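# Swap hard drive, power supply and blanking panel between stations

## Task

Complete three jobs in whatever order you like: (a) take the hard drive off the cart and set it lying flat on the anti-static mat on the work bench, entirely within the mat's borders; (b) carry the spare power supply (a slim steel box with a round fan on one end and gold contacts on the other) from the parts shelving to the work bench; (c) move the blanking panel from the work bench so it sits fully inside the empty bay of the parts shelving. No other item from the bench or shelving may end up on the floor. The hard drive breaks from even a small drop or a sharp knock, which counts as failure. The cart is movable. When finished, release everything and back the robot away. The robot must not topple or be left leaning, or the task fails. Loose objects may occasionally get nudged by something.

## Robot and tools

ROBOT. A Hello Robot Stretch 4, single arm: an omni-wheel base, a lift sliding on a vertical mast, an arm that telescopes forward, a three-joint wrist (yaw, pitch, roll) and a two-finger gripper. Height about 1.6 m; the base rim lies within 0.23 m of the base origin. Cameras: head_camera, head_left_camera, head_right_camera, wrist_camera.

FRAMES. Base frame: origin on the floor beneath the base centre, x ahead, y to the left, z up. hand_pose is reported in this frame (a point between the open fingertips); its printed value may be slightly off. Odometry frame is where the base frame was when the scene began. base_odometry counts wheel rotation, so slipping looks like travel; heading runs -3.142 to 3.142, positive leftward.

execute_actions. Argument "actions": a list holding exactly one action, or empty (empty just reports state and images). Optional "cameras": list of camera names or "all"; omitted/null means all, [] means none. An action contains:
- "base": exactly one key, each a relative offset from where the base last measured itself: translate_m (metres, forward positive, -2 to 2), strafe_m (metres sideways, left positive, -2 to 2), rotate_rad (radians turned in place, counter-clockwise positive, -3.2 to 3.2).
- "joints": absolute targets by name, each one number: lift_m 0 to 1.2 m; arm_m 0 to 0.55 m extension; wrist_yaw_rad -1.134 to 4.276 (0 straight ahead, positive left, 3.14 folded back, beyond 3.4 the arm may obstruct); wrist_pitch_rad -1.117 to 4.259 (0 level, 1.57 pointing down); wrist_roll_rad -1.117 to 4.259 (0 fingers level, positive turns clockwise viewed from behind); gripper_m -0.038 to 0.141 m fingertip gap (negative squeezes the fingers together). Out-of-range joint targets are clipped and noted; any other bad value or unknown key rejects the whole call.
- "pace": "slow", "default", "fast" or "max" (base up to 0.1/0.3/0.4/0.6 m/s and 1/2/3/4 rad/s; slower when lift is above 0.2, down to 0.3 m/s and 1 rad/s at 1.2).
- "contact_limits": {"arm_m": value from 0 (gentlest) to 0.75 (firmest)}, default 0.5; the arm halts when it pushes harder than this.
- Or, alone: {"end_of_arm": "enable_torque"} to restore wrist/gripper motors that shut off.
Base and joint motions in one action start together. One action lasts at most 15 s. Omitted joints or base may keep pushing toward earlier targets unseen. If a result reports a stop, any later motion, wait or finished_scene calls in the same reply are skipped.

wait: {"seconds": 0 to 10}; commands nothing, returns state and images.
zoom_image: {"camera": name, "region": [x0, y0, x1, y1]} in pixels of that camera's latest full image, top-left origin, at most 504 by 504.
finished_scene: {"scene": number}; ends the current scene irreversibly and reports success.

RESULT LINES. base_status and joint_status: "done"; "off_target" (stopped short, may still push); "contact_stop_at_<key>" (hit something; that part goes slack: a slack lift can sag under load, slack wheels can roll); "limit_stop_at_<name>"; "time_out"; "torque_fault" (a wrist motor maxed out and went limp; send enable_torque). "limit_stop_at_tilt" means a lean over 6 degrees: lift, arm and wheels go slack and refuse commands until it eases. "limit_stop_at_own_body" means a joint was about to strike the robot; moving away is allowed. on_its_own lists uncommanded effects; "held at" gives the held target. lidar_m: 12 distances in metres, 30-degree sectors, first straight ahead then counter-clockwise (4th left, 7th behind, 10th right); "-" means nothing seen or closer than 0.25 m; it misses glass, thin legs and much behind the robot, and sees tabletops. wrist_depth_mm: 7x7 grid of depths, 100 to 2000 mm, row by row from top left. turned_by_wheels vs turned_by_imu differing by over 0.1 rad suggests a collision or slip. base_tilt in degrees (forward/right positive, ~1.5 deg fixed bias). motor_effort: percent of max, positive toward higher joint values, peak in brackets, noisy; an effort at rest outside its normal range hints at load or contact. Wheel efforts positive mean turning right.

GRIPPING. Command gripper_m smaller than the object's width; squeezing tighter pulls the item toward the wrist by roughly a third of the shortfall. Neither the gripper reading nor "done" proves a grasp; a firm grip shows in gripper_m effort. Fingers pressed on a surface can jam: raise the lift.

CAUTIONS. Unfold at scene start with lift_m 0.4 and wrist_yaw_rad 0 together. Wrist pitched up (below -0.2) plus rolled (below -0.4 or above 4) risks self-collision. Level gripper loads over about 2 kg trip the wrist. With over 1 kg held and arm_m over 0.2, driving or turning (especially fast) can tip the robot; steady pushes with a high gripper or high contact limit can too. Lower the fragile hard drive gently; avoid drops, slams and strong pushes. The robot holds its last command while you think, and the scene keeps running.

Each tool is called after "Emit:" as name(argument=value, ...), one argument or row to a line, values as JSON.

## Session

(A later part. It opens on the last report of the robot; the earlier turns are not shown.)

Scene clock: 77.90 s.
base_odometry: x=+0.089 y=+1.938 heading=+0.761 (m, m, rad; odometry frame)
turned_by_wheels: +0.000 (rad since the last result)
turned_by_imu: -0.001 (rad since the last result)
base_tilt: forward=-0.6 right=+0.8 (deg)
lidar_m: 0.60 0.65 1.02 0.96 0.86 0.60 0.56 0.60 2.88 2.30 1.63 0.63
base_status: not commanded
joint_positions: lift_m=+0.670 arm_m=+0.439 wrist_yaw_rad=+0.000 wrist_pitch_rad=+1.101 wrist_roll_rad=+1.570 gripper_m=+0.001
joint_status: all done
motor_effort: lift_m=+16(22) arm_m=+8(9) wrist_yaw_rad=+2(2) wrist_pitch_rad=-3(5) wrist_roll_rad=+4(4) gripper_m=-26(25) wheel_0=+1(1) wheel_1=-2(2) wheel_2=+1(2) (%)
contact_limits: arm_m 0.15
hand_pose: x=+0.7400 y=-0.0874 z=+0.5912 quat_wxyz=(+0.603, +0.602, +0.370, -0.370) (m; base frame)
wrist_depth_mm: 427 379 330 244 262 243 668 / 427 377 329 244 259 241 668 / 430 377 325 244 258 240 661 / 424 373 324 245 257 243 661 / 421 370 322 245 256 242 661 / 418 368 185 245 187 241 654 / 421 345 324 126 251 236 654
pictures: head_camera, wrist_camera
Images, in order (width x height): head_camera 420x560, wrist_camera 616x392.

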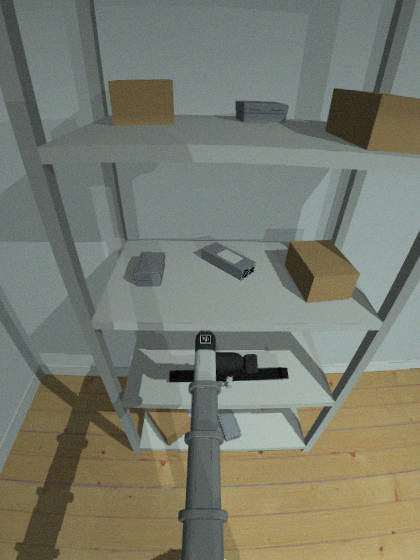

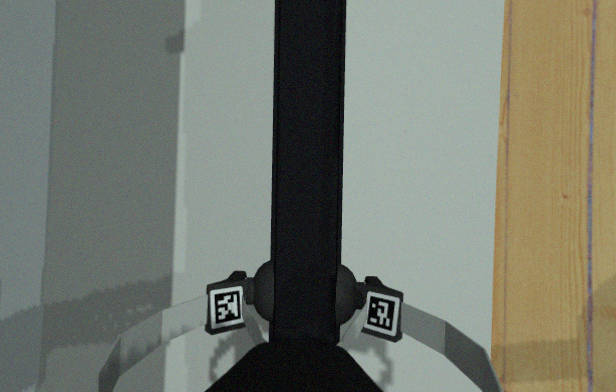

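Emit:
execute_actions(
  actions=[
    {"joints":{"lift_m":0.651},"pace":"slow"},
  ],
  cameras=[],
)

Emit:
execute_actions(
  actions=[
    {"joints":{"gripper_m":0.06},"pace":"slow"},
  ],
  cameras=["wrist_camera"],
)

Emit:
execute_actions(
  actions=[
    {"joints":{"lift_m":0.67}},
  ],
  cameras=[],
)

Emit:
execute_actions(
  actions=[
    {"joints":{"arm_m":0}},
  ],
  cameras=["head_camera"],
)

Emit:
execute_actions(
  actions=[
    {"base":{"strafe_m":-0.16},"joints":{"lift_m":1.07,"wrist_roll_rad":0,"wrist_yaw_rad":0.8,"wrist_pitch_rad":0.75,"gripper_m":0.13}},
  ],
  cameras=[],
)

Emit:
execute_actions(
  actions=[
    {"base":{"translate_m":0.15},"joints":{"arm_m":0.2},"contact_limits":{"arm_m":0.15}},
  ],
)

Scene clock: 79.17 s.
base_odometry: x=+0.089 y=+1.938 heading=+0.761 (m, m, rad; odometry frame)
turned_by_wheels: +0.000 (rad since the last result)
turned_by_imu: +0.000 (rad since the last result)
base_tilt: forward=-0.6 right=+0.8 (deg)
lidar_m: 0.61 0.64 1.01 0.98 0.86 0.61 0.56 0.61 2.88 2.31 1.61 0.66
base_status: not commanded
joint_positions: lift_m=+0.651 arm_m=+0.439 wrist_yaw_rad=+0.000 wrist_pitch_rad=+1.101 wrist_roll_rad=+1.570 gripper_m=+0.001
joint_status: all done
motor_effort: lift_m=+16(15) arm_m=+8(8) wrist_yaw_rad=+2(1) wrist_pitch_rad=-4(3) wrist_roll_rad=+4(2) gripper_m=-26(25) wheel_0=+1(1) wheel_1=-2(2) wheel_2=+1(1) (%)
hand_pose: x=+0.7400 y=-0.0874 z=+0.5722 quat_wxyz=(+0.603, +0.602, +0.370, -0.370) (m; base frame)
wrist_depth_mm: 413 351 304 244 241 224 654 / 410 349 304 244 240 224 654 / 410 347 303 244 239 223 647 / 404 345 300 245 238 224 647 / 402 343 298 245 237 224 640 / 399 342 186 245 187 223 640 / 394 320 300 126 232 219 634
pictures: none
No camera images: the call's "cameras" was empty. Leave "cameras" out to get every camera's image.

Scene clock: 81.57 s.
base_odometry: x=+0.089 y=+1.938 heading=+0.761 (m, m, rad; odometry frame)
turned_by_wheels: +0.000 (rad since the last result)
turned_by_imu: -0.001 (rad since the last result)
base_tilt: forward=-0.6 right=+0.8 (deg)
lidar_m: 0.61 0.64 1.02 0.98 0.88 0.57 0.57 0.60 2.85 2.32 1.65 0.64
base_status: not commanded
joint_positions: lift_m=+0.651 arm_m=+0.439 wrist_yaw_rad=+0.000 wrist_pitch_rad=+1.099 wrist_roll_rad=+1.570 gripper_m=+0.060
joint_status: all done
motor_effort: lift_m=+16(16) arm_m=+8(8) wrist_yaw_rad=+1(2) wrist_pitch_rad=+2(3) wrist_roll_rad=+4(4) gripper_m=-3(26) wheel_0=+1(1) wheel_1=-2(2) wheel_2=+1(1) (%)
hand_pose: x=+0.7405 y=-0.0874 z=+0.5725 quat_wxyz=(+0.603, +0.603, +0.370, -0.369) (m; base frame)
wrist_depth_mm: 415 355 307 264 242 225 654 / 415 353 306 265 242 225 654 / 410 349 304 265 240 224 647 / 410 349 303 265 239 223 647 / 407 345 300 263 235 222 647 / 402 342 198 262 198 224 640 / 399 325 301 121 235 220 640
pictures: wrist_camera
Images, in order (width x height): wrist_camera 616x392.

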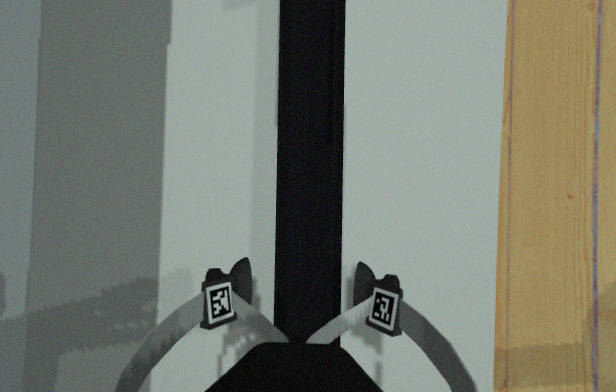

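Scene clock: 82.37 s.
base_odometry: x=+0.089 y=+1.938 heading=+0.761 (m, m, rad; odometry frame)
turned_by_wheels: +0.000 (rad since the last result)
turned_by_imu: +0.000 (rad since the last result)
base_tilt: forward=-0.6 right=+0.7 (deg)
lidar_m: 0.61 0.64 1.01 0.98 0.88 0.61 0.57 0.60 2.87 2.30 1.63 0.65
base_status: not commanded
joint_positions: lift_m=+0.670 arm_m=+0.439 wrist_yaw_rad=+0.000 wrist_pitch_rad=+1.101 wrist_roll_rad=+1.570 gripper_m=+0.060
joint_status: all done
motor_effort: lift_m=+23(23) arm_m=+8(8) wrist_yaw_rad=+2(1) wrist_pitch_rad=-2(1) wrist_roll_rad=+5(3) gripper_m=-4(3) wheel_0=+1(1) wheel_1=-2(2) wheel_2=+2(2) (%)
hand_pose: x=+0.7402 y=-0.0874 z=+0.5907 quat_wxyz=(+0.603, +0.602, +0.370, -0.370) (m; base frame)
wrist_depth_mm: 427 379 329 285 260 243 668 / 427 377 329 285 260 242 668 / 427 377 327 285 258 241 668 / 427 373 325 285 256 240 661 / 424 370 322 282 255 241 661 / 421 368 198 281 198 240 654 / 424 349 324 124 252 234 654
pictures: none
No camera images: the call's "cameras" was empty. Leave "cameras" out to get every camera's image.

Scene clock: 84.77 s.
base_odometry: x=+0.089 y=+1.938 heading=+0.761 (m, m, rad; odometry frame)
turned_by_wheels: +0.000 (rad since the last result)
turned_by_imu: -0.001 (rad since the last result)
base_tilt: forward=-0.6 right=+0.8 (deg)
lidar_m: 0.60 0.64 1.03 0.99 0.86 0.62 0.57 0.60 2.85 2.30 1.60 0.65
base_status: not commanded
joint_positions: lift_m=+0.670 arm_m=+0.001 wrist_yaw_rad=+0.000 wrist_pitch_rad=+1.101 wrist_roll_rad=+1.570 gripper_m=+0.060
joint_status: all done
motor_effort: lift_m=+23(23) arm_m=-8(9) wrist_yaw_rad=+2(2) wrist_pitch_rad=-3(3) wrist_roll_rad=+3(3) gripper_m=-3(3) wheel_0=+1(1) wheel_1=-2(2) wheel_2=+2(1) (%)
hand_pose: x=+0.3028 y=-0.0874 z=+0.5907 quat_wxyz=(+0.603, +0.602, +0.370, -0.370) (m; base frame)
wrist_depth_mm: 452 1042 1008 878 820 741 668 / 445 904 904 866 809 732 668 / 442 991 917 878 809 723 661 / 442 1008 866 878 798 723 500 / 445 1008 904 878 798 723 484 / 445 1008 198 866 197 549 480 / 439 960 788 124 788 512 480
pictures: head_camera
Images, in order (width x height): head_camera 420x560.

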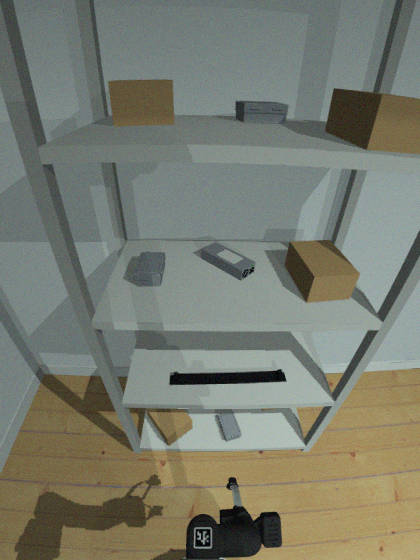

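Scene clock: 87.37 s.
base_odometry: x=+0.200 y=+1.822 heading=+0.761 (m, m, rad; odometry frame)
turned_by_wheels: +0.000 (rad since the last result)
turned_by_imu: -0.001 (rad since the last result)
base_tilt: forward=-0.6 right=+0.7 (deg)
lidar_m: 0.59 0.65 1.21 1.13 0.85 0.61 0.56 3.76 2.71 2.13 1.62 0.65
base_status: done
joint_positions: lift_m=+1.070 arm_m=+0.001 wrist_yaw_rad=+0.800 wrist_pitch_rad=+0.752 wrist_roll_rad=+0.000 gripper_m=+0.130
joint_status: all done
motor_effort: lift_m=+22(24) arm_m=-8(8) wrist_yaw_rad=+3(10) wrist_pitch_rad=-5(10) wrist_roll_rad=+0(4) gripper_m=-2(3) wheel_0=+0(7) wheel_1=+1(10) wheel_2=+1(1) (%)
hand_pose: x=+0.3818 y=+0.0902 z=+1.0509 quat_wxyz=(+0.857, -0.143, +0.338, +0.362) (m; base frame)
wrist_depth_mm: 976 1118 1255 1060 615 723 661 / 1042 1205 1430 569 549 559 517 / 1138 1336 1576 1366 480 449 455 / 1205 1464 1756 1499 1060 404 379 / 1336 1537 1576 931 904 917 366 / 1336 1336 1336 1118 219 768 820 / 1205 1205 1255 121 741 707 723
pictures: none
No camera images: the call's "cameras" was empty. Leave "cameras" out to get every camera's image.

Scene clock: 89.20 s.
base_odometry: x=+0.308 y=+1.925 heading=+0.761 (m, m, rad; odometry frame)
turned_by_wheels: +0.000 (rad since the last result)
turned_by_imu: -0.001 (rad since the last result)
base_tilt: forward=-0.6 right=+0.8 (deg)
lidar_m: 0.46 0.49 0.69 1.12 1.09 0.76 0.73 3.74 2.69 2.17 1.43 0.49
base_status: done
joint_positions: lift_m=+1.070 arm_m=+0.199 wrist_yaw_rad=+0.800 wrist_pitch_rad=+0.752 wrist_roll_rad=+0.000 gripper_m=+0.130
joint_status: all done
motor_effort: lift_m=+22(23) arm_m=+8(8) wrist_yaw_rad=+3(3) wrist_pitch_rad=-5(5) wrist_roll_rad=+4(3) gripper_m=-1(0) wheel_0=+0(4) wheel_1=+1(6) wheel_2=-2(8) (%)
contact_limits: arm_m 0.15
hand_pose: x=+0.5791 y=+0.0902 z=+1.0509 quat_wxyz=(+0.857, -0.143, +0.338, +0.362) (m; base frame)
wrist_depth_mm: 991 1118 878 627 539 452 394 / 1060 1182 421 517 539 484 418 / 421 427 415 436 424 430 433 / 379 359 364 364 357 315 379 / 1281 310 314 317 319 276 325 / 1336 267 263 278 219 270 285 / 1229 256 249 121 250 247 254
pictures: head_camera, head_left_camera, head_right_camera, wrist_camera
Images, in order (width x height): head_camera 420x560, head_left_camera 420x672, head_right_camera 420x672, wrist_camera 616x392.

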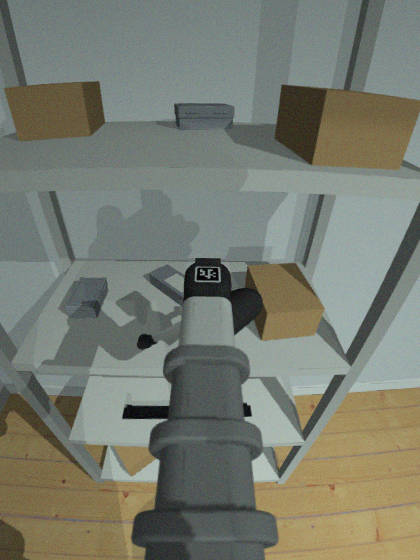

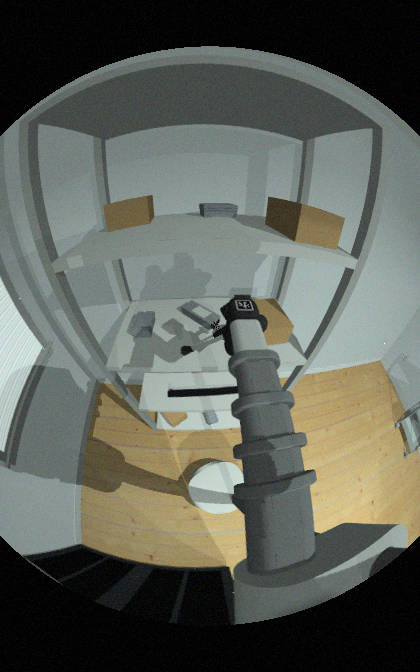

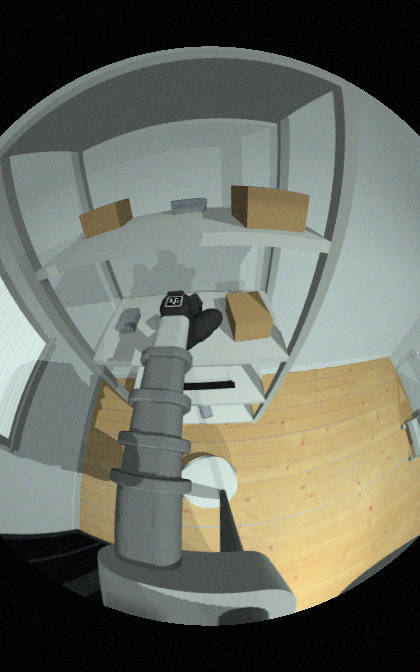

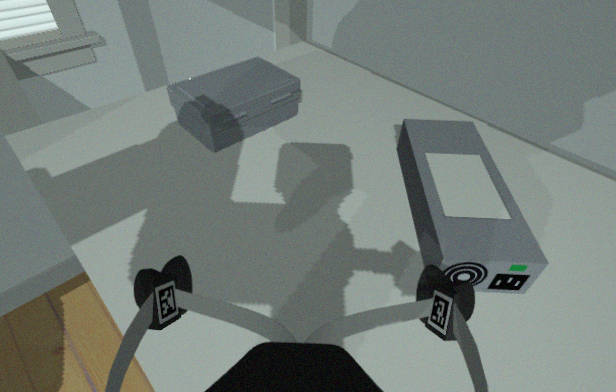

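Emit:
execute_actions(
  actions=[
    {"joints":{"lift_m":1.09,"wrist_pitch_rad":0.68}},
  ],
  cameras=[],
)

Emit:
execute_actions(
  actions=[
    {"joints":{"arm_m":0.385},"contact_limits":{"arm_m":0.1},"pace":"slow"},
  ],
  cameras=["head_camera"],
)

Emit:
execute_actions(
  actions=[
    {"joints":{"lift_m":1.06,"wrist_pitch_rad":0.75},"pace":"slow"},
  ],
  cameras=["wrist_camera"],
)

Scene clock: 90.33 s.
base_odometry: x=+0.308 y=+1.925 heading=+0.761 (m, m, rad; odometry frame)
turned_by_wheels: +0.000 (rad since the last result)
turned_by_imu: +0.000 (rad since the last result)
base_tilt: forward=-0.6 right=+0.8 (deg)
lidar_m: 0.46 0.47 0.67 1.12 1.06 0.76 0.72 3.73 2.71 2.15 1.42 0.50
base_status: not commanded
joint_positions: lift_m=+1.090 arm_m=+0.199 wrist_yaw_rad=+0.800 wrist_pitch_rad=+0.682 wrist_roll_rad=+0.000 gripper_m=+0.130
joint_status: all done
motor_effort: lift_m=+23(25) arm_m=+8(8) wrist_yaw_rad=+3(2) wrist_pitch_rad=-5(9) wrist_roll_rad=+1(3) gripper_m=-1(0) wheel_0=+0(0) wheel_1=+1(0) wheel_2=-1(1) (%)
hand_pose: x=+0.5883 y=+0.0997 z=+1.0861 quat_wxyz=(+0.868, -0.130, +0.308, +0.367) (m; base frame)
wrist_depth_mm: 976 1098 866 627 530 445 392 / 1025 1205 960 654 569 477 413 / 1060 1182 439 496 544 504 433 / 439 430 430 436 413 430 445 / 1182 364 364 370 359 332 382 / 1366 300 301 320 220 285 329 / 1281 279 283 121 285 282 290
pictures: none
No camera images: the call's "cameras" was empty. Leave "cameras" out to get every camera's image.

Scene clock: 93.47 s.
base_odometry: x=+0.308 y=+1.925 heading=+0.761 (m, m, rad; odometry frame)
turned_by_wheels: +0.000 (rad since the last result)
turned_by_imu: -0.001 (rad since the last result)
base_tilt: forward=-0.6 right=+0.8 (deg)
lidar_m: 0.46 0.50 0.68 1.14 1.10 0.75 0.72 3.75 2.71 2.15 1.41 0.47
base_status: not commanded
joint_positions: lift_m=+1.090 arm_m=+0.384 wrist_yaw_rad=+0.800 wrist_pitch_rad=+0.682 wrist_roll_rad=+0.000 gripper_m=+0.130
joint_status: all done
motor_effort: lift_m=+23(23) arm_m=+8(8) wrist_yaw_rad=+3(3) wrist_pitch_rad=-5(6) wrist_roll_rad=+1(1) gripper_m=-2(0) wheel_0=+0(0) wheel_1=+1(0) wheel_2=-1(2) (%)
contact_limits: arm_m 0.1
hand_pose: x=+0.7732 y=+0.0997 z=+1.0861 quat_wxyz=(+0.868, -0.130, +0.308, +0.367) (m; base frame)
wrist_depth_mm: 991 750 500 399 325 273 241 / 1042 904 549 439 347 290 253 / 1098 809 530 480 377 309 268 / 345 366 430 436 410 330 285 / 329 359 364 315 370 351 304 / 310 298 300 272 219 310 320 / 276 276 281 121 285 281 290
pictures: head_camera
Images, in order (width x height): head_camera 420x560.

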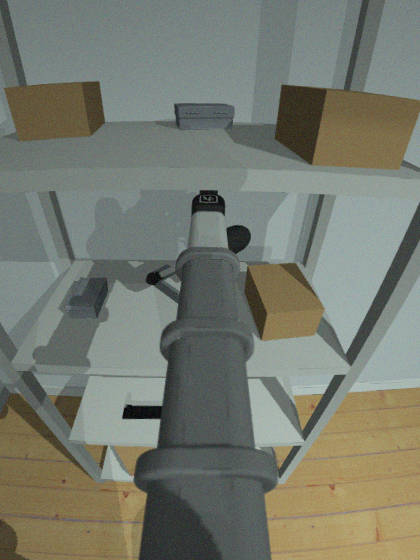

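Scene clock: 94.53 s.
base_odometry: x=+0.308 y=+1.925 heading=+0.761 (m, m, rad; odometry frame)
turned_by_wheels: +0.000 (rad since the last result)
turned_by_imu: +0.000 (rad since the last result)
base_tilt: forward=-0.6 right=+0.7 (deg)
lidar_m: 0.48 0.48 0.69 1.14 1.09 0.76 0.72 3.75 2.71 2.15 1.43 0.49
base_status: not commanded
joint_positions: lift_m=+1.060 arm_m=+0.384 wrist_yaw_rad=+0.800 wrist_pitch_rad=+0.751 wrist_roll_rad=+0.000 gripper_m=+0.130
joint_status: all done
motor_effort: lift_m=+15(21) arm_m=+8(8) wrist_yaw_rad=+2(3) wrist_pitch_rad=-4(5) wrist_roll_rad=+2(2) gripper_m=-1(1) wheel_0=+0(0) wheel_1=+1(0) wheel_2=-1(1) (%)
hand_pose: x=+0.7641 y=+0.0903 z=+1.0416 quat_wxyz=(+0.857, -0.143, +0.338, +0.362) (m; base frame)
wrist_depth_mm: 991 788 517 410 330 277 244 / 1060 768 512 452 355 296 258 / 320 345 415 418 389 319 276 / 310 342 349 294 355 340 294 / 298 298 301 252 306 309 310 / 262 252 233 223 219 260 273 / 236 233 236 121 237 237 244
pictures: wrist_camera
Images, in order (width x height): wrist_camera 616x392.

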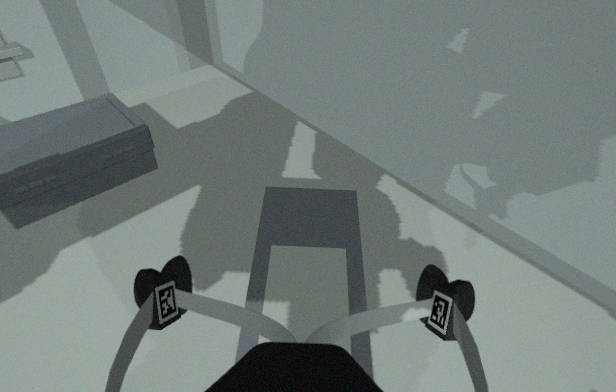

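Emit:
execute_actions(
  actions=[
    {"joints":{"lift_m":1.041},"pace":"slow"},
  ],
  cameras=[],
)

Emit:
execute_actions(
  actions=[
    {"joints":{"gripper_m":0.02}},
  ],
  cameras=["wrist_camera"],
)

Emit:
execute_actions(
  actions=[
    {"joints":{"lift_m":1.07},"pace":"slow"},
  ],
  cameras=["wrist_camera"],
)

Scene clock: 95.53 s.
base_odometry: x=+0.308 y=+1.925 heading=+0.761 (m, m, rad; odometry frame)
turned_by_wheels: +0.000 (rad since the last result)
turned_by_imu: +0.000 (rad since the last result)
base_tilt: forward=-0.6 right=+0.8 (deg)
lidar_m: 0.46 0.49 0.69 1.13 1.08 0.73 0.71 3.74 2.71 2.14 1.38 0.48
base_status: not commanded
joint_positions: lift_m=+1.041 arm_m=+0.384 wrist_yaw_rad=+0.800 wrist_pitch_rad=+0.751 wrist_roll_rad=+0.000 gripper_m=+0.130
joint_status: all done
motor_effort: lift_m=+15(15) arm_m=+8(8) wrist_yaw_rad=+3(2) wrist_pitch_rad=-4(4) wrist_roll_rad=+1(0) gripper_m=-1(0) wheel_0=+0(0) wheel_1=+1(0) wheel_2=-1(1) (%)
hand_pose: x=+0.7641 y=+0.0903 z=+1.0226 quat_wxyz=(+0.857, -0.143, +0.338, +0.362) (m; base frame)
wrist_depth_mm: 991 788 512 407 330 277 243 / 1025 462 469 442 355 296 258 / 298 338 382 387 377 317 274 / 303 317 322 265 327 329 294 / 273 274 277 229 282 286 294 / 241 231 210 202 203 239 252 / 216 215 213 121 217 219 224
pictures: none
No camera images: the call's "cameras" was empty. Leave "cameras" out to get every camera's image.

Scene clock: 97.53 s.
base_odometry: x=+0.308 y=+1.925 heading=+0.761 (m, m, rad; odometry frame)
turned_by_wheels: +0.000 (rad since the last result)
turned_by_imu: -0.001 (rad since the last result)
base_tilt: forward=-0.6 right=+0.8 (deg)
lidar_m: 0.46 0.48 0.68 1.13 1.08 0.78 0.69 3.77 2.71 2.12 1.42 0.50
base_status: not commanded
joint_positions: lift_m=+1.041 arm_m=+0.384 wrist_yaw_rad=+0.800 wrist_pitch_rad=+0.758 wrist_roll_rad=+0.000 gripper_m=+0.021
joint_status: all done
on_its_own: wrist_pitch_rad is at rest, and its effort (-24) is outside its rest range (-23 to +23)
motor_effort: lift_m=+18(18) arm_m=+7(8) wrist_yaw_rad=+2(4) wrist_pitch_rad=-24(25) wrist_roll_rad=+2(1) gripper_m=-28(28) wheel_0=+0(0) wheel_1=+1(1) wheel_2=-1(1) (%)
hand_pose: x=+0.7633 y=+0.0893 z=+1.0208 quat_wxyz=(+0.856, -0.144, +0.341, +0.362) (m; base frame)
wrist_depth_mm: 991 788 508 410 332 278 244 / 342 430 452 436 359 297 259 / 296 340 370 373 370 320 277 / 298 310 312 251 317 322 296 / 267 268 264 216 273 277 279 / 236 236 186 189 188 244 246 / 212 208 209 143 212 209 220
pictures: wrist_camera
Images, in order (width x height): wrist_camera 616x392.

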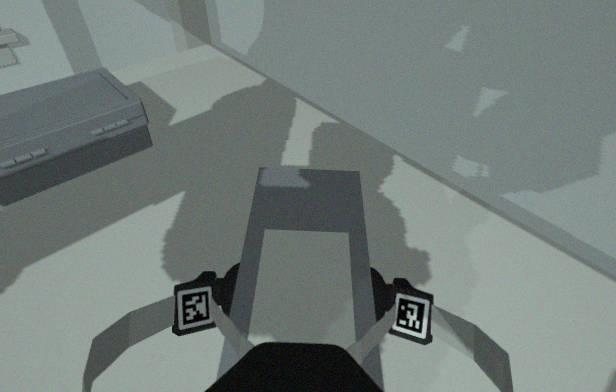

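Scene clock: 98.57 s.
base_odometry: x=+0.308 y=+1.925 heading=+0.761 (m, m, rad; odometry frame)
turned_by_wheels: +0.000 (rad since the last result)
turned_by_imu: +0.000 (rad since the last result)
base_tilt: forward=-0.6 right=+0.8 (deg)
lidar_m: 0.47 0.50 0.65 1.13 1.07 0.76 0.72 3.74 2.71 2.14 1.41 0.49
base_status: not commanded
joint_positions: lift_m=+1.069 arm_m=+0.384 wrist_yaw_rad=+0.800 wrist_pitch_rad=+0.759 wrist_roll_rad=+0.000 gripper_m=+0.021
joint_status: all done
on_its_own: wrist_pitch_rad is at rest, and its effort (-25) is outside its rest range (-23 to +23)
motor_effort: lift_m=+26(27) arm_m=+7(7) wrist_yaw_rad=+2(2) wrist_pitch_rad=-25(25) wrist_roll_rad=+2(4) gripper_m=-28(28) wheel_0=+0(0) wheel_1=+0(0) wheel_2=-1(1) (%)
hand_pose: x=+0.7632 y=+0.0893 z=+1.0492 quat_wxyz=(+0.856, -0.144, +0.341, +0.362) (m; base frame)
wrist_depth_mm: 1008 798 512 410 330 278 245 / 1060 820 508 452 357 297 258 / 327 351 418 424 394 319 277 / 312 343 353 250 359 343 294 / 301 304 297 216 310 314 314 / 267 267 187 189 188 274 278 / 240 236 236 143 240 236 248
pictures: wrist_camera
Images, in order (width x height): wrist_camera 616x392.

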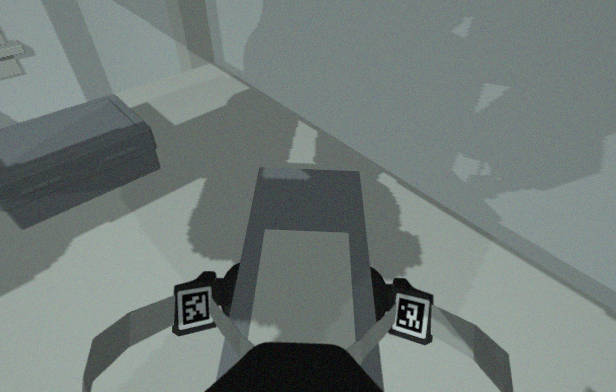

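Emit:
execute_actions(
  actions=[
    {"base":{"translate_m":-0.2},"joints":{"arm_m":0}},
  ],
  cameras=[],
)

Emit:
execute_actions(
  actions=[
    {"base":{"strafe_m":-0.62}},
  ],
  cameras=[],
)

Emit:
execute_actions(
  actions=[
    {"base":{"rotate_rad":-3.12},"joints":{"wrist_yaw_rad":0}},
  ],
  cameras=["head_camera"],
)

Scene clock: 100.90 s.
base_odometry: x=+0.163 y=+1.787 heading=+0.761 (m, m, rad; odometry frame)
turned_by_wheels: +0.000 (rad since the last result)
turned_by_imu: +0.000 (rad since the last result)
base_tilt: forward=-0.6 right=+0.8 (deg)
lidar_m: 0.66 0.72 1.21 1.14 0.80 0.56 0.51 3.75 2.70 2.15 1.73 0.70
base_status: done
joint_positions: lift_m=+1.069 arm_m=+0.001 wrist_yaw_rad=+0.800 wrist_pitch_rad=+0.759 wrist_roll_rad=+0.000 gripper_m=+0.021
joint_status: all done
on_its_own: wrist_pitch_rad is at rest, and its effort (-25) is outside its rest range (-23 to +23)
motor_effort: lift_m=+26(26) arm_m=-8(9) wrist_yaw_rad=+1(2) wrist_pitch_rad=-25(26) wrist_roll_rad=+1(1) gripper_m=-29(27) wheel_0=-1(5) wheel_1=+0(5) wheel_2=+0(9) (%)
hand_pose: x=+0.3808 y=+0.0893 z=+1.0492 quat_wxyz=(+0.856, -0.144, +0.341, +0.362) (m; base frame)
wrist_depth_mm: 991 1118 1366 640 627 654 683 / 1060 1229 1464 683 530 535 539 / 1138 1336 1618 1430 1160 452 439 / 1229 1464 1661 251 1042 1008 394 / 1336 1499 1499 215 878 904 891 / 1308 1366 186 190 188 788 798 / 1205 1182 1205 143 1078 691 715
pictures: none
No camera images: the call's "cameras" was empty. Leave "cameras" out to get every camera's image.

Scene clock: 104.30 s.
base_odometry: x=+0.591 y=+1.338 heading=+0.761 (m, m, rad; odometry frame)
turned_by_wheels: +0.000 (rad since the last result)
turned_by_imu: -0.003 (rad since the last result)
base_tilt: forward=-0.7 right=+0.8 (deg)
lidar_m: 1.07 0.74 0.98 1.77 0.77 0.79 3.55 2.88 2.06 1.52 1.74 1.22
base_status: done
joint_positions: lift_m=+1.069 arm_m=+0.001 wrist_yaw_rad=+0.800 wrist_pitch_rad=+0.759 wrist_roll_rad=+0.000 gripper_m=+0.021
joint_status: not commanded
on_its_own: wrist_pitch_rad is at rest, and its effort (-25) is outside its rest range (-23 to +23)
motor_effort: lift_m=+26(26) arm_m=-8(8) wrist_yaw_rad=+3(1) wrist_pitch_rad=-25(26) wrist_roll_rad=+2(3) gripper_m=-27(28) wheel_0=+0(9) wheel_1=+0(9) wheel_2=+1(2) (%)
hand_pose: x=+0.3809 y=+0.0892 z=+1.0492 quat_wxyz=(+0.856, -0.144, +0.341, +0.362) (m; base frame)
wrist_depth_mm: 1499 1708 1537 647 564 699 715 / 1618 1863 1921 1366 525 878 778 / 1756 - 1255 1229 1098 946 831 / 1708 1808 1537 251 976 1042 891 / 1537 1537 1499 216 1205 1160 946 / 1336 1366 186 190 189 1229 1025 / 1205 1205 1182 143 1229 1205 1118
pictures: none
No camera images: the call's "cameras" was empty. Leave "cameras" out to get every camera's image.

Scene clock: 107.83 s.
base_odometry: x=+0.591 y=+1.338 heading=-2.359 (m, m, rad; odometry frame)
turned_by_wheels: -3.120 (rad since the last result)
turned_by_imu: -3.130 (rad since the last result)
base_tilt: forward=-0.7 right=+0.7 (deg)
lidar_m: 0.45 2.79 2.03 1.53 1.69 1.21 1.14 0.70 1.00 1.78 0.77 0.84
base_status: done
joint_positions: lift_m=+1.069 arm_m=+0.001 wrist_yaw_rad=+0.000 wrist_pitch_rad=+0.759 wrist_roll_rad=+0.000 gripper_m=+0.021
joint_status: all done
on_its_own: wrist_pitch_rad is at rest, and its effort (-24) is outside its rest range (-23 to +23)
motor_effort: lift_m=+25(26) arm_m=-7(8) wrist_yaw_rad=+2(10) wrist_pitch_rad=-24(25) wrist_roll_rad=+2(2) gripper_m=-28(28) wheel_0=+2(5) wheel_1=+1(9) wheel_2=+1(3) (%)
hand_pose: x=+0.3817 y=-0.0874 z=+1.0492 quat_wxyz=(+0.929, +0.000, +0.370, +0.000) (m; base frame)
wrist_depth_mm: - - - - - 1118 741 / - - - - - 1098 732 / - - - - - 1078 723 / 1756 1808 1808 251 1708 1078 723 / 1499 1537 1537 216 1576 1042 715 / 1366 1366 186 190 188 960 699 / 1205 1182 1205 143 1205 854 707
pictures: head_camera
Images, in order (width x height): head_camera 420x560.

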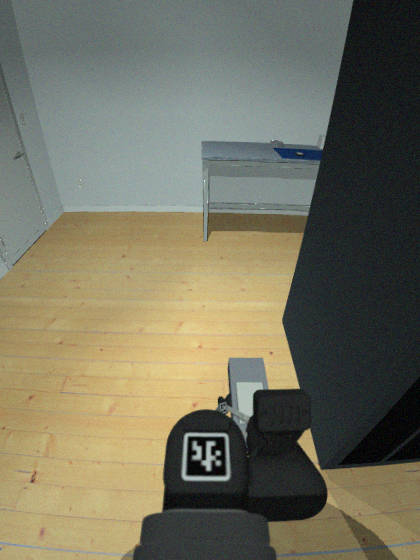

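Emit:
execute_actions(
  actions=[
    {"base":{"translate_m":2.0},"pace":"fast"},
  ],
  cameras=[],
)

Emit:
execute_actions(
  actions=[
    {"base":{"translate_m":0.33},"joints":{"arm_m":0.15}},
  ],
  cameras=[],
)

Emit:
execute_actions(
  actions=[
    {"joints":{"arm_m":0.33,"lift_m":1.0,"wrist_yaw_rad":-0.4}},
  ],
  cameras=["head_right_camera","wrist_camera"],
)

Scene clock: 115.30 s.
base_odometry: x=-0.827 y=-0.072 heading=-2.359 (m, m, rad; odometry frame)
turned_by_wheels: +0.000 (rad since the last result)
turned_by_imu: -0.010 (rad since the last result)
base_tilt: forward=-0.6 right=+0.8 (deg)
lidar_m: 0.46 1.62 2.04 1.95 2.04 2.35 2.71 0.82 0.72 1.63 1.12 0.77
base_status: done
joint_positions: lift_m=+1.069 arm_m=+0.001 wrist_yaw_rad=+0.000 wrist_pitch_rad=+0.759 wrist_roll_rad=+0.000 gripper_m=+0.021
joint_status: not commanded
on_its_own: wrist_pitch_rad is at rest, and its effort (-25) is outside its rest range (-23 to +23)
motor_effort: lift_m=+25(26) arm_m=-8(8) wrist_yaw_rad=+2(3) wrist_pitch_rad=-25(25) wrist_roll_rad=+2(3) gripper_m=-28(27) wheel_0=+0(7) wheel_1=+1(7) wheel_2=+2(9) (%)
hand_pose: x=+0.3816 y=-0.0874 z=+1.0492 quat_wxyz=(+0.929, +0.000, +0.370, +0.000) (m; base frame)
wrist_depth_mm: 1336 1336 1308 878 904 917 917 / 1499 1499 1397 683 699 699 715 / 1708 1708 1618 683 676 676 676 / 1808 1756 1756 251 1756 1756 1756 / 1537 1537 1537 216 1576 1618 1661 / 1366 1336 187 189 187 1397 1430 / 1229 1205 1205 143 1229 1205 1255
pictures: none
No camera images: the call's "cameras" was empty. Leave "cameras" out to get every camera's image.

Scene clock: 117.87 s.
base_odometry: x=-1.061 y=-0.305 heading=-2.358 (m, m, rad; odometry frame)
turned_by_wheels: +0.000 (rad since the last result)
turned_by_imu: -0.002 (rad since the last result)
base_tilt: forward=-0.6 right=+0.8 (deg)
lidar_m: 0.41 1.29 1.78 1.92 2.03 2.61 3.21 0.96 1.09 1.78 0.66 0.46
base_status: done
joint_positions: lift_m=+1.069 arm_m=+0.149 wrist_yaw_rad=+0.000 wrist_pitch_rad=+0.758 wrist_roll_rad=+0.000 gripper_m=+0.021
joint_status: all done
on_its_own: wrist_pitch_rad is at rest, and its effort (-24) is outside its rest range (-23 to +23)
motor_effort: lift_m=+26(25) arm_m=+8(8) wrist_yaw_rad=+2(2) wrist_pitch_rad=-24(29) wrist_roll_rad=-1(1) gripper_m=-26(27) wheel_0=+2(3) wheel_1=+1(7) wheel_2=+0(7) (%)
hand_pose: x=+0.5290 y=-0.0874 z=+1.0493 quat_wxyz=(+0.929, +0.000, +0.370, +0.000) (m; base frame)
wrist_depth_mm: 854 854 842 820 820 798 831 / 960 960 741 683 691 699 699 / 1098 1078 554 554 564 564 574 / 1255 1229 462 251 473 480 480 / 1499 1430 392 216 407 413 418 / 1366 362 186 190 188 362 366 / 1205 309 310 143 315 312 327
pictures: none
No camera images: the call's "cameras" was empty. Leave "cameras" out to get every camera's image.

Scene clock: 119.50 s.
base_odometry: x=-1.061 y=-0.305 heading=-2.359 (m, m, rad; odometry frame)
turned_by_wheels: +0.000 (rad since the last result)
turned_by_imu: -0.001 (rad since the last result)
base_tilt: forward=-0.6 right=+0.7 (deg)
lidar_m: 0.42 1.27 1.77 1.94 2.06 2.57 3.19 0.95 1.07 1.75 0.66 0.44
base_status: not commanded
joint_positions: lift_m=+1.000 arm_m=+0.329 wrist_yaw_rad=-0.400 wrist_pitch_rad=+0.758 wrist_roll_rad=+0.000 gripper_m=+0.021
joint_status: all done
motor_effort: lift_m=+19(25) arm_m=+8(7) wrist_yaw_rad=+1(11) wrist_pitch_rad=-23(26) wrist_roll_rad=+1(5) gripper_m=-27(28) wheel_0=+2(2) wheel_1=+2(1) wheel_2=+0(0) (%)
hand_pose: x=+0.6584 y=-0.1620 z=+0.9798 quat_wxyz=(+0.910, +0.074, +0.363, -0.184) (m; base frame)
wrist_depth_mm: 597 634 661 691 699 668 661 / 504 517 525 535 544 549 554 / 418 424 427 433 439 445 452 / 355 359 364 251 370 375 382 / 310 312 306 216 320 325 329 / 274 274 186 189 188 286 289 / 246 242 243 143 248 245 257
pictures: head_right_camera, wrist_camera
Images, in order (width x height): head_right_camera 420x672, wrist_camera 616x392.

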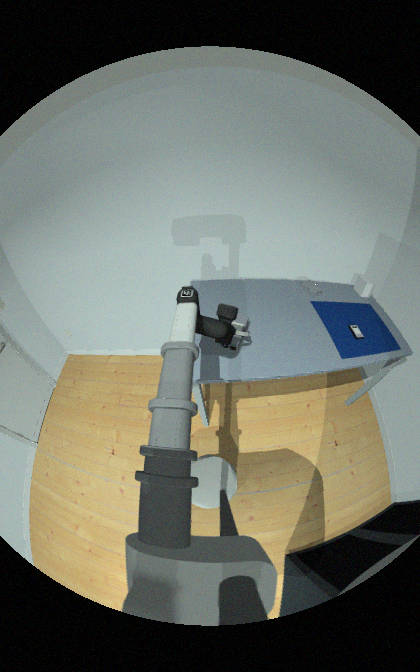

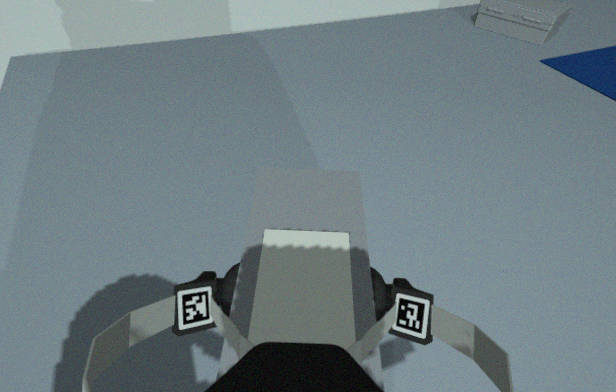

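Emit:
execute_actions(
  actions=[
    {"joints":{"lift_m":0.965},"pace":"slow"},
  ],
  cameras=[],
)

Emit:
execute_actions(
  actions=[
    {"joints":{"gripper_m":0.12}},
  ],
  cameras=[],
)

Emit:
execute_actions(
  actions=[
    {"joints":{"lift_m":1.05}},
  ],
  cameras=[],
)

Emit:
execute_actions(
  actions=[
    {"base":{"translate_m":-0.3},"joints":{"arm_m":0}},
  ],
  cameras=["head_camera"],
)

Scene clock: 120.77 s.
base_odometry: x=-1.061 y=-0.305 heading=-2.359 (m, m, rad; odometry frame)
turned_by_wheels: +0.000 (rad since the last result)
turned_by_imu: +0.000 (rad since the last result)
base_tilt: forward=-0.6 right=+0.8 (deg)
lidar_m: 0.43 1.28 1.75 1.94 2.05 2.62 3.62 0.93 1.06 1.78 0.63 0.45
base_status: not commanded
joint_positions: lift_m=+0.965 arm_m=+0.329 wrist_yaw_rad=-0.400 wrist_pitch_rad=+0.759 wrist_roll_rad=+0.000 gripper_m=+0.021
joint_status: all done
on_its_own: wrist_pitch_rad is at rest, and its effort (-25) is outside its rest range (-23 to +23)
motor_effort: lift_m=+19(19) arm_m=+8(8) wrist_yaw_rad=+1(1) wrist_pitch_rad=-25(24) wrist_roll_rad=+2(2) gripper_m=-28(28) wheel_0=+2(2) wheel_1=+2(1) wheel_2=+0(1) (%)
hand_pose: x=+0.6583 y=-0.1620 z=+0.9448 quat_wxyz=(+0.910, +0.074, +0.363, -0.184) (m; base frame)
wrist_depth_mm: 569 564 580 591 603 615 621 / 436 442 449 459 466 477 480 / 357 366 370 375 379 384 389 / 306 310 312 251 319 324 327 / 266 270 265 216 276 279 282 / 236 237 186 189 187 246 249 / 213 209 209 143 214 211 222
pictures: none
No camera images: the call's "cameras" was empty. Leave "cameras" out to get every camera's image.

Scene clock: 122.63 s.
base_odometry: x=-1.061 y=-0.305 heading=-2.359 (m, m, rad; odometry frame)
turned_by_wheels: +0.000 (rad since the last result)
turned_by_imu: -0.001 (rad since the last result)
base_tilt: forward=-0.6 right=+0.8 (deg)
lidar_m: 0.40 1.30 1.78 1.95 2.07 2.63 3.22 0.95 1.07 1.75 0.64 0.45
base_status: not commanded
joint_positions: lift_m=+0.965 arm_m=+0.329 wrist_yaw_rad=-0.400 wrist_pitch_rad=+0.752 wrist_roll_rad=+0.000 gripper_m=+0.120
joint_status: all done
motor_effort: lift_m=+19(19) arm_m=+8(8) wrist_yaw_rad=+2(2) wrist_pitch_rad=-6(24) wrist_roll_rad=+2(0) gripper_m=-1(28) wheel_0=+2(2) wheel_1=+1(2) wheel_2=+0(0) (%)
hand_pose: x=+0.6595 y=-0.1626 z=+0.9462 quat_wxyz=(+0.912, +0.073, +0.360, -0.185) (m; base frame)
wrist_depth_mm: 574 603 603 615 634 640 627 / 452 462 466 477 484 492 496 / 370 375 379 387 392 399 399 / 314 319 322 266 329 332 336 / 273 276 276 229 282 286 290 / 240 236 201 202 208 246 254 / 216 213 214 121 218 220 226
pictures: none
No camera images: the call's "cameras" was empty. Leave "cameras" out to get every camera's image.

Scene clock: 123.97 s.
base_odometry: x=-1.061 y=-0.305 heading=-2.359 (m, m, rad; odometry frame)
turned_by_wheels: +0.000 (rad since the last result)
turned_by_imu: +0.000 (rad since the last result)
base_tilt: forward=-0.6 right=+0.8 (deg)
lidar_m: 0.44 1.31 1.76 1.95 2.07 2.62 3.23 0.93 1.07 1.77 0.67 0.46
base_status: not commanded
joint_positions: lift_m=+1.050 arm_m=+0.329 wrist_yaw_rad=-0.400 wrist_pitch_rad=+0.752 wrist_roll_rad=+0.000 gripper_m=+0.120
joint_status: all done
motor_effort: lift_m=+22(24) arm_m=+8(8) wrist_yaw_rad=+2(2) wrist_pitch_rad=-5(5) wrist_roll_rad=+3(3) gripper_m=-1(2) wheel_0=+2(1) wheel_1=+2(2) wheel_2=+0(1) (%)
hand_pose: x=+0.6595 y=-0.1626 z=+1.0309 quat_wxyz=(+0.912, +0.073, +0.360, -0.185) (m; base frame)
wrist_depth_mm: 603 640 691 759 809 854 904 / 627 640 647 654 668 676 691 / 530 521 530 535 544 549 554 / 436 439 445 449 452 459 462 / 377 379 382 336 392 397 399 / 332 325 320 297 216 340 351 / 298 294 303 121 307 304 312
pictures: none
No camera images: the call's "cameras" was empty. Leave "cameras" out to get every camera's image.

Scene clock: 126.43 s.
base_odometry: x=-0.848 y=-0.093 heading=-2.359 (m, m, rad; odometry frame)
turned_by_wheels: +0.000 (rad since the last result)
turned_by_imu: +0.000 (rad since the last result)
base_tilt: forward=-0.6 right=+0.7 (deg)
lidar_m: 0.72 1.62 2.02 1.95 2.04 2.39 2.73 0.83 0.73 1.78 1.09 0.77
base_status: done
joint_positions: lift_m=+1.050 arm_m=+0.001 wrist_yaw_rad=-0.400 wrist_pitch_rad=+0.752 wrist_roll_rad=+0.000 gripper_m=+0.120
joint_status: all done
motor_effort: lift_m=+22(22) arm_m=-8(8) wrist_yaw_rad=+3(1) wrist_pitch_rad=-5(6) wrist_roll_rad=+3(4) gripper_m=-2(1) wheel_0=-2(4) wheel_1=-2(6) wheel_2=+1(8) (%)
hand_pose: x=+0.3323 y=-0.1626 z=+1.0309 quat_wxyz=(+0.912, +0.073, +0.360, -0.185) (m; base frame)
wrist_depth_mm: 1098 831 809 866 878 891 904 / 1138 640 654 661 741 842 1618 / 1281 591 691 1756 1983 - 1756 / 1499 1537 1708 1808 1808 1921 1708 / 1537 1499 1576 1576 1576 1576 1576 / 1336 1308 1281 1366 216 1397 1397 / 1205 1182 1229 121 1255 1229 1255
pictures: head_camera
Images, in order (width x height): head_camera 420x560.

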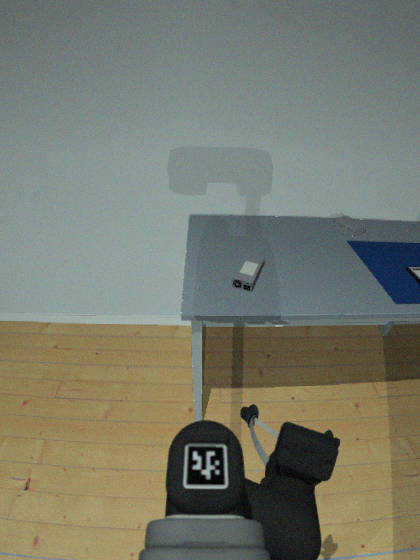

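Emit:
finished_scene(
  scene=2,
)

The scene is finished: the task was done.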